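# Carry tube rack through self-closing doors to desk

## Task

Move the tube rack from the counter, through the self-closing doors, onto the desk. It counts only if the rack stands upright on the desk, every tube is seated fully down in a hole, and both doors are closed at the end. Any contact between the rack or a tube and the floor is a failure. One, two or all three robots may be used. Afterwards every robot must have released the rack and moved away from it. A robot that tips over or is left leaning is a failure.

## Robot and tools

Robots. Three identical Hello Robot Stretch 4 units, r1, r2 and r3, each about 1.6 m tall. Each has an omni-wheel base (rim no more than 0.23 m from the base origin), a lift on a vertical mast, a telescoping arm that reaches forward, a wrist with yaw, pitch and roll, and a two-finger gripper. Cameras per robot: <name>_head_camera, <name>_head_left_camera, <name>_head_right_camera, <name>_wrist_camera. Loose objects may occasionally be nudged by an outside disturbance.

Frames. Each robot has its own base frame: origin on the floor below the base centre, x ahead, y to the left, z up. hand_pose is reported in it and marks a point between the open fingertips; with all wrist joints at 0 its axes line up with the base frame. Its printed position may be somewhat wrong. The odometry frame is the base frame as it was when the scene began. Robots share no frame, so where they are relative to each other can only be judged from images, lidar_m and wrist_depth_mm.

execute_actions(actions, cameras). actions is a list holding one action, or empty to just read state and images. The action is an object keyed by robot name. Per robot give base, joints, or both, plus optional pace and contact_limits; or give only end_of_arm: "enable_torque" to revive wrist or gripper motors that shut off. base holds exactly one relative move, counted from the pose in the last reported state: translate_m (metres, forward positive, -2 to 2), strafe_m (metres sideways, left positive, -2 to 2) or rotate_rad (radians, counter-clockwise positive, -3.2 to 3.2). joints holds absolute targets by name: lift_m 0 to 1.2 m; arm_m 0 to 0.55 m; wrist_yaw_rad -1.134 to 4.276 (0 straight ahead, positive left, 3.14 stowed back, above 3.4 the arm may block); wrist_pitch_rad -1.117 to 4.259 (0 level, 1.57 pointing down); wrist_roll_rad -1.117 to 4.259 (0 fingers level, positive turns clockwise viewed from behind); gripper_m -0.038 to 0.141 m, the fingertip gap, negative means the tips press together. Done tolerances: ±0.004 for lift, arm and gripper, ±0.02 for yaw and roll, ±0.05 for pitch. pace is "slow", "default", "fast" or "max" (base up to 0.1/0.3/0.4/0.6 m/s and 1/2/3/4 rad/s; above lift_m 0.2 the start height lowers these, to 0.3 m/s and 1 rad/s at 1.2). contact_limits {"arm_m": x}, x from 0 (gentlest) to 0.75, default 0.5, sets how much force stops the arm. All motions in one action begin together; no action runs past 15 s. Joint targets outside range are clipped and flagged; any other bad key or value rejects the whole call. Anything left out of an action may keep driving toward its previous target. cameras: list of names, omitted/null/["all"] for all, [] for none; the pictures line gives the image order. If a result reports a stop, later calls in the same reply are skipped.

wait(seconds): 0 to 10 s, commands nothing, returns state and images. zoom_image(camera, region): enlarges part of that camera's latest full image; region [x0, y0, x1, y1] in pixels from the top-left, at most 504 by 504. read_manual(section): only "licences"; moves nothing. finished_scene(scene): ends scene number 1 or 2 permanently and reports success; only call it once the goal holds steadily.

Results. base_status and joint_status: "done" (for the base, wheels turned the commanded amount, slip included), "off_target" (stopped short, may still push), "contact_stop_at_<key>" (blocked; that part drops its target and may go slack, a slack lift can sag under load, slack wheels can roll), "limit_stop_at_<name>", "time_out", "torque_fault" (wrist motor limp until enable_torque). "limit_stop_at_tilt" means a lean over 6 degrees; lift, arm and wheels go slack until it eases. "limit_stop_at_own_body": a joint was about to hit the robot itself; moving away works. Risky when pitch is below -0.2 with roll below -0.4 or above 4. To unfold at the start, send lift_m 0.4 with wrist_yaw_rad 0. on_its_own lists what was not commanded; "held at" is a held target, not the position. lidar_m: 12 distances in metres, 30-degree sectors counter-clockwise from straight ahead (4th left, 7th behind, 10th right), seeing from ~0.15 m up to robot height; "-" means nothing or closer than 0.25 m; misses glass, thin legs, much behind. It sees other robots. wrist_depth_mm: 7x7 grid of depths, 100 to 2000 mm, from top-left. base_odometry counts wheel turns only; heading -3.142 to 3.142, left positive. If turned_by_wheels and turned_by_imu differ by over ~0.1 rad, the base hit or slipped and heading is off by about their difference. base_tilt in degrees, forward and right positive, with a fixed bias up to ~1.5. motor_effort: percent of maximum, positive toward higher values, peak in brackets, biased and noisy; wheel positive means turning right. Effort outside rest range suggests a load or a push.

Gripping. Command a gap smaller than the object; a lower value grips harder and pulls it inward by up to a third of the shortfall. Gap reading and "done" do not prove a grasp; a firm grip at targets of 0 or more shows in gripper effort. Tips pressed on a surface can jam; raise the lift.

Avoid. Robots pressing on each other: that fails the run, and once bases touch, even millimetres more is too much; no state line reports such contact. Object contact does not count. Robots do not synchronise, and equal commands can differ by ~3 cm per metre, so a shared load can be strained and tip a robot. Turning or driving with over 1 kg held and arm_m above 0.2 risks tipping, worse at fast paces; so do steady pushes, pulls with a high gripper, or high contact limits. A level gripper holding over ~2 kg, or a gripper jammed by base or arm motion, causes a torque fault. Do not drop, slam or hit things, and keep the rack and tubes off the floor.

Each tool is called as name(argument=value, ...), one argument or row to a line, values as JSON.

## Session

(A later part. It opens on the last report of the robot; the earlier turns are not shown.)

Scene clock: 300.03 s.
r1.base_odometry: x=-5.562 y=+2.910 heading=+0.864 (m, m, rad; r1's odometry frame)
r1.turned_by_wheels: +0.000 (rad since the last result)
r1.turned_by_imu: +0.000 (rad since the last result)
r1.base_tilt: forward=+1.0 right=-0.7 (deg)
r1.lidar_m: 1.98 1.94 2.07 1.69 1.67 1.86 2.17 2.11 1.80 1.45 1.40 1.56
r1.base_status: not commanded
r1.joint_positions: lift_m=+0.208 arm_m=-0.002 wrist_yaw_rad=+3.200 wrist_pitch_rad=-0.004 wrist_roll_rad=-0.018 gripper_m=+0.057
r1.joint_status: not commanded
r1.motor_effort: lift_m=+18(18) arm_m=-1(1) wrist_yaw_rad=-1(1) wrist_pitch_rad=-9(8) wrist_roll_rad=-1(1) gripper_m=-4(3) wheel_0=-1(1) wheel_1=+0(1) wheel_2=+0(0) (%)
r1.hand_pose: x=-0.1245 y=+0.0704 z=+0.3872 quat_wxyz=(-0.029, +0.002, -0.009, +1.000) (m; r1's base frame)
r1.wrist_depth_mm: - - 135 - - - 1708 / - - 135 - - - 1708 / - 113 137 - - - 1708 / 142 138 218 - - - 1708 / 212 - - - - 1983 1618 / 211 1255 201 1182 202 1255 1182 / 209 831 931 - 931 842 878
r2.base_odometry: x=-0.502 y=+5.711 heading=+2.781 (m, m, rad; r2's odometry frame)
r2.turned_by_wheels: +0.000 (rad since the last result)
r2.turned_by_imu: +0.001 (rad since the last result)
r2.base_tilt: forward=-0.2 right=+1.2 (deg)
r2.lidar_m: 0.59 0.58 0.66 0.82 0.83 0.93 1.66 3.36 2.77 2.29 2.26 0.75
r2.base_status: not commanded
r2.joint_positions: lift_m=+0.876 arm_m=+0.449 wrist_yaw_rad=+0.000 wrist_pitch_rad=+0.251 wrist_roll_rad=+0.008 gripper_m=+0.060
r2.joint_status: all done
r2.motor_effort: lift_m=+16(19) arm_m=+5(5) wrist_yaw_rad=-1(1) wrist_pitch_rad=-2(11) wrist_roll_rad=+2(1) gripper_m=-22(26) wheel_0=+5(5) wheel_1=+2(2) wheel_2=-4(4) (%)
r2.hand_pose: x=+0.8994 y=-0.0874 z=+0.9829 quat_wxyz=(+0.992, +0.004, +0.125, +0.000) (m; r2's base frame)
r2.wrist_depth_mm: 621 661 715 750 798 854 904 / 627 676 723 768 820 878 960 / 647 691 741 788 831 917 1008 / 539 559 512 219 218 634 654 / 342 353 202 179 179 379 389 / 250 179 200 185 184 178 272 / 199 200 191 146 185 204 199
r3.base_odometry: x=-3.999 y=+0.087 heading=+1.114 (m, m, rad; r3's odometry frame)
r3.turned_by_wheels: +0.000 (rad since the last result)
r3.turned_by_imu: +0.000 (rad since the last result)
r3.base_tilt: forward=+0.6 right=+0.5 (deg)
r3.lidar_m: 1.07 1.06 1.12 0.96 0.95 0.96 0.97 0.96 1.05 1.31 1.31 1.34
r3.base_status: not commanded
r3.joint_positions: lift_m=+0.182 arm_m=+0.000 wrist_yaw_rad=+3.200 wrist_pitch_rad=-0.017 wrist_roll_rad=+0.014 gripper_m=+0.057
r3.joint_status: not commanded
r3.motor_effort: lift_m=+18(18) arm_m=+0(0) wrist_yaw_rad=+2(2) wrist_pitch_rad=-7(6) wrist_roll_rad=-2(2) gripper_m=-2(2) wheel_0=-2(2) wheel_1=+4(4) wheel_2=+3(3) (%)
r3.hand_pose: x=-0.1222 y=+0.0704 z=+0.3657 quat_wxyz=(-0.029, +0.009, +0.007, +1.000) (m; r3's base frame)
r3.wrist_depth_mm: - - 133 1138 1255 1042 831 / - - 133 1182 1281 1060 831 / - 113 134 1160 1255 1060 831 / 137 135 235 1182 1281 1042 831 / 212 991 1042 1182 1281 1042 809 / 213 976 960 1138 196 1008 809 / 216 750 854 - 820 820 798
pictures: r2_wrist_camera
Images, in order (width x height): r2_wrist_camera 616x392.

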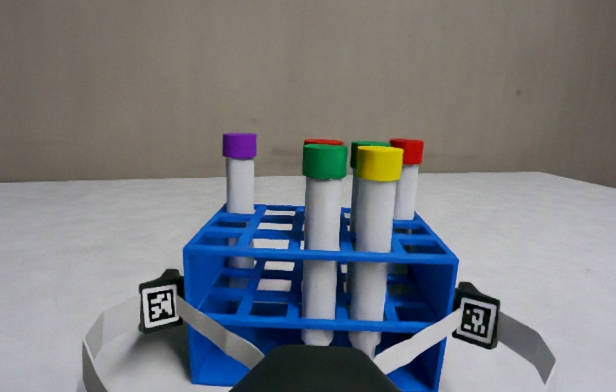

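The rack has touched down, so I'm releasing it.

execute_actions(
  actions=[
    {"r2":{"joints":{"gripper_m":0.141}}},
  ],
  cameras=["r2_wrist_camera"],
)

execute_actions(
  actions=[
    {"r2":{"joints":{"arm_m":0.0},"base":{"translate_m":-0.2}}},
  ],
  cameras=["r2_wrist_camera","r3_head_left_camera","r3_head_right_camera","r1_head_right_camera"],
)

Scene clock: 304.53 s.
r1.base_odometry: x=-5.562 y=+2.910 heading=+0.864 (m, m, rad; r1's odometry frame)
r1.turned_by_wheels: +0.000 (rad since the last result)
r1.turned_by_imu: -0.001 (rad since the last result)
r1.base_tilt: forward=+1.0 right=-0.7 (deg)
r1.lidar_m: 1.98 1.95 2.09 1.69 1.66 1.83 2.15 2.10 1.79 1.45 1.42 1.59
r1.base_status: not commanded
r1.joint_positions: lift_m=+0.208 arm_m=-0.002 wrist_yaw_rad=+3.200 wrist_pitch_rad=-0.004 wrist_roll_rad=-0.018 gripper_m=+0.057
r1.joint_status: not commanded
r1.motor_effort: lift_m=+18(18) arm_m=-1(1) wrist_yaw_rad=-1(1) wrist_pitch_rad=-8(10) wrist_roll_rad=+1(0) gripper_m=-3(0) wheel_0=-1(1) wheel_1=+1(1) wheel_2=+0(0) (%)
r1.hand_pose: x=-0.1245 y=+0.0704 z=+0.3872 quat_wxyz=(-0.029, +0.002, -0.009, +1.000) (m; r1's base frame)
r1.wrist_depth_mm: - - 134 - - - 1661 / - - 135 - - - 1661 / - 113 136 - - - 1708 / 141 138 218 - - - 1708 / 213 - - - - - 1661 / 211 1281 202 1205 202 1229 1205 / 209 842 931 - 931 854 878
r2.base_odometry: x=-0.502 y=+5.711 heading=+2.781 (m, m, rad; r2's odometry frame)
r2.turned_by_wheels: +0.000 (rad since the last result)
r2.turned_by_imu: +0.002 (rad since the last result)
r2.base_tilt: forward=-0.1 right=+1.1 (deg)
r2.lidar_m: 0.58 0.58 0.68 0.82 0.81 0.92 1.63 3.36 2.83 2.30 2.29 0.72
r2.base_status: not commanded
r2.joint_positions: lift_m=+0.876 arm_m=+0.449 wrist_yaw_rad=+0.000 wrist_pitch_rad=+0.252 wrist_roll_rad=+0.008 gripper_m=+0.141
r2.joint_status: all done
r2.motor_effort: lift_m=+16(16) arm_m=+5(5) wrist_yaw_rad=-1(1) wrist_pitch_rad=-6(13) wrist_roll_rad=-2(2) gripper_m=+0(25) wheel_0=+5(5) wheel_1=+2(2) wheel_2=-4(4) (%)
r2.hand_pose: x=+0.8993 y=-0.0874 z=+0.9826 quat_wxyz=(+0.992, +0.004, +0.126, -0.001) (m; r2's base frame)
r2.wrist_depth_mm: 609 654 699 741 788 854 917 / 634 676 715 768 820 904 960 / 654 683 732 788 831 931 1008 / 539 554 462 216 239 627 654 / 338 345 230 202 199 375 379 / 248 237 205 205 201 209 267 / 198 198 204 124 209 207 211
r3.base_odometry: x=-3.999 y=+0.087 heading=+1.114 (m, m, rad; r3's odometry frame)
r3.turned_by_wheels: +0.000 (rad since the last result)
r3.turned_by_imu: +0.000 (rad since the last result)
r3.base_tilt: forward=+0.6 right=+0.3 (deg)
r3.lidar_m: 1.07 1.05 1.09 0.97 0.95 0.97 0.95 0.95 1.06 1.32 1.29 1.37
r3.base_status: not commanded
r3.joint_positions: lift_m=+0.182 arm_m=+0.000 wrist_yaw_rad=+3.200 wrist_pitch_rad=-0.017 wrist_roll_rad=+0.014 gripper_m=+0.057
r3.joint_status: not commanded
r3.motor_effort: lift_m=+18(18) arm_m=+0(0) wrist_yaw_rad=+1(0) wrist_pitch_rad=-6(6) wrist_roll_rad=-1(2) gripper_m=-2(2) wheel_0=-2(2) wheel_1=+4(4) wheel_2=+3(3) (%)
r3.hand_pose: x=-0.1222 y=+0.0704 z=+0.3657 quat_wxyz=(-0.029, +0.009, +0.007, +1.000) (m; r3's base frame)
r3.wrist_depth_mm: - - 133 1138 1255 1060 831 / - - 133 1138 1229 1042 831 / - 113 135 1160 1255 1042 831 / 137 136 236 1160 1281 1060 820 / 213 991 1060 1182 1255 1042 831 / 213 991 976 1138 196 1008 809 / 216 759 854 - 831 820 798
pictures: r2_wrist_camera
Images, in order (width x height): r2_wrist_camera 616x392.

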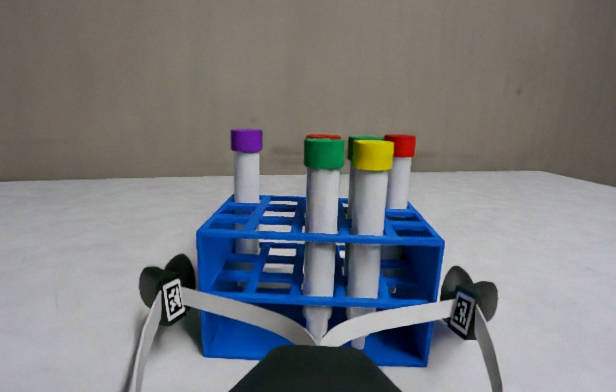

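Scene clock: 306.93 s.
r1.base_odometry: x=-5.562 y=+2.910 heading=+0.864 (m, m, rad; r1's odometry frame)
r1.turned_by_wheels: +0.000 (rad since the last result)
r1.turned_by_imu: +0.000 (rad since the last result)
r1.base_tilt: forward=+1.0 right=-0.7 (deg)
r1.lidar_m: 1.98 1.94 2.10 1.68 1.68 1.83 2.16 2.11 1.80 1.46 1.42 1.59
r1.base_status: not commanded
r1.joint_positions: lift_m=+0.208 arm_m=-0.002 wrist_yaw_rad=+3.200 wrist_pitch_rad=-0.004 wrist_roll_rad=-0.018 gripper_m=+0.057
r1.joint_status: not commanded
r1.motor_effort: lift_m=+18(18) arm_m=-1(1) wrist_yaw_rad=-1(1) wrist_pitch_rad=-9(9) wrist_roll_rad=+0(2) gripper_m=-3(3) wheel_0=-1(1) wheel_1=+1(1) wheel_2=+0(0) (%)
r1.hand_pose: x=-0.1245 y=+0.0704 z=+0.3872 quat_wxyz=(-0.029, +0.002, -0.009, +1.000) (m; r1's base frame)
r1.wrist_depth_mm: - - 134 - - - 1708 / - - 135 - - - 1708 / - 113 136 - - - 1708 / 141 139 218 - - - 1661 / 213 - - - - 1983 1708 / 210 1255 201 1182 202 1229 1182 / 209 831 931 - 931 854 891
r2.base_odometry: x=-0.315 y=+5.641 heading=+2.781 (m, m, rad; r2's odometry frame)
r2.turned_by_wheels: +0.000 (rad since the last result)
r2.turned_by_imu: +0.002 (rad since the last result)
r2.base_tilt: forward=-0.1 right=+1.2 (deg)
r2.lidar_m: 0.76 0.77 0.93 0.75 0.71 0.82 1.48 3.17 2.88 2.38 2.34 0.93
r2.base_status: done
r2.joint_positions: lift_m=+0.876 arm_m=+0.002 wrist_yaw_rad=+0.000 wrist_pitch_rad=+0.253 wrist_roll_rad=+0.008 gripper_m=+0.141
r2.joint_status: all done
joint sent to its limit — the command would take r2.arm_m past its lower limit, so that joint was sent only as far as its limit.
r2.motor_effort: lift_m=+17(17) arm_m=-6(5) wrist_yaw_rad=-1(1) wrist_pitch_rad=-7(5) wrist_roll_rad=+2(2) gripper_m=-3(1) wheel_0=-5(10) wheel_1=-1(8) wheel_2=+5(12) (%)
r2.hand_pose: x=+0.4526 y=-0.0874 z=+0.9824 quat_wxyz=(+0.992, +0.004, +0.126, -0.001) (m; r2's base frame)
r2.wrist_depth_mm: 1098 1160 1255 1336 1430 1499 1618 / 1138 1205 1281 1336 1430 1618 1708 / 1182 1182 1281 1182 1464 1618 1863 / 609 634 668 778 831 878 1863 / 1182 1308 1430 1499 1661 1708 - / 1281 1336 1464 1576 1661 209 - / 1336 1430 1464 124 1661 1499 1618
r3.base_odometry: x=-3.999 y=+0.087 heading=+1.114 (m, m, rad; r3's odometry frame)
r3.turned_by_wheels: +0.000 (rad since the last result)
r3.turned_by_imu: +0.000 (rad since the last result)
r3.base_tilt: forward=+0.9 right=+0.5 (deg)
r3.lidar_m: 1.07 1.07 1.12 0.97 0.94 0.95 0.95 0.96 1.06 1.32 1.30 1.36
r3.base_status: not commanded
r3.joint_positions: lift_m=+0.182 arm_m=+0.000 wrist_yaw_rad=+3.200 wrist_pitch_rad=-0.017 wrist_roll_rad=+0.014 gripper_m=+0.057
r3.joint_status: not commanded
r3.motor_effort: lift_m=+18(18) arm_m=+0(0) wrist_yaw_rad=+1(2) wrist_pitch_rad=-6(6) wrist_roll_rad=-2(2) gripper_m=-4(3) wheel_0=-2(2) wheel_1=+4(4) wheel_2=+3(3) (%)
r3.hand_pose: x=-0.1222 y=+0.0704 z=+0.3657 quat_wxyz=(-0.029, +0.009, +0.007, +1.000) (m; r3's base frame)
r3.wrist_depth_mm: - - 133 1138 1229 1042 820 / - - 133 1138 1255 1060 831 / - 113 134 1160 1255 1060 831 / 137 136 236 1160 1281 1042 831 / 213 991 1060 1160 1255 1042 820 / 213 976 976 1138 196 1008 820 / 216 750 842 - 820 820 798
pictures: r1_head_right_camera, r2_wrist_camera, r3_head_left_camera, r3_head_right_camera
Images, in order (width x height): r1_head_right_camera 420x672, r2_wrist_camera 616x392, r3_head_left_camera 420x672, r3_head_right_camera 420x672.

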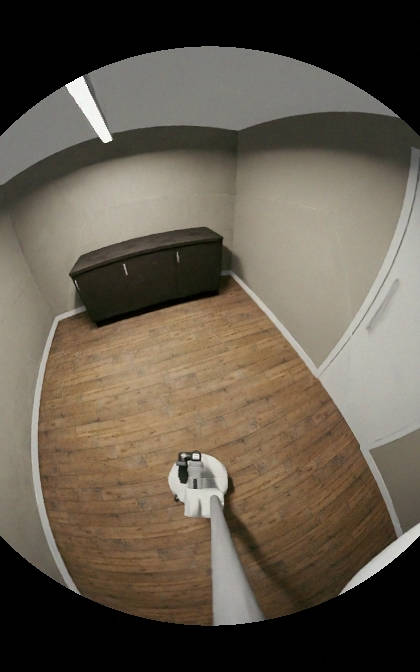

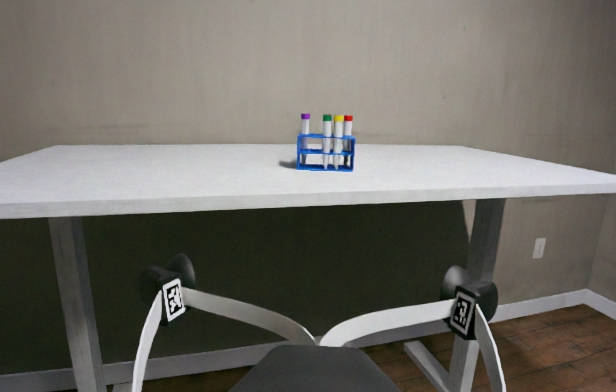

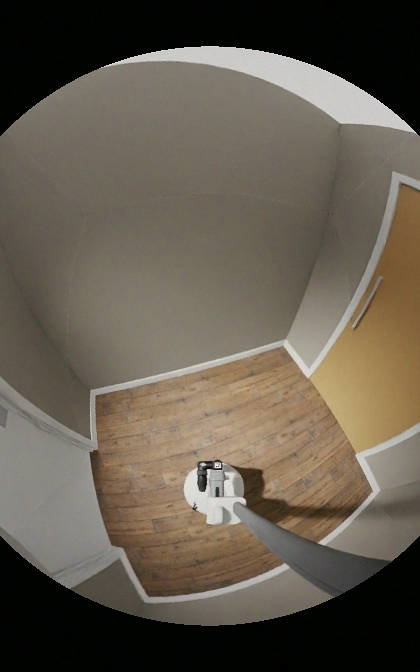

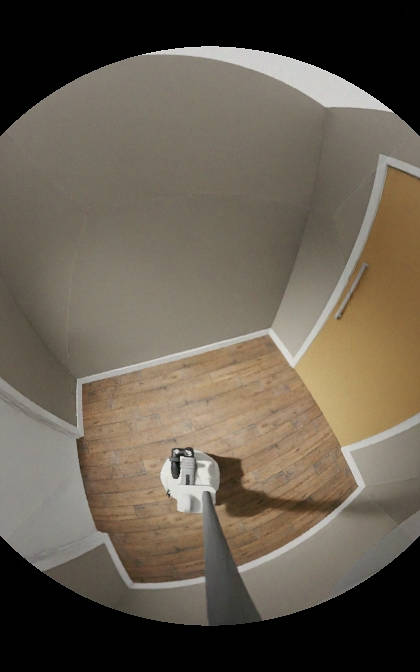

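finished_scene(
  scene=1,
)

The scene is finished: the task was done.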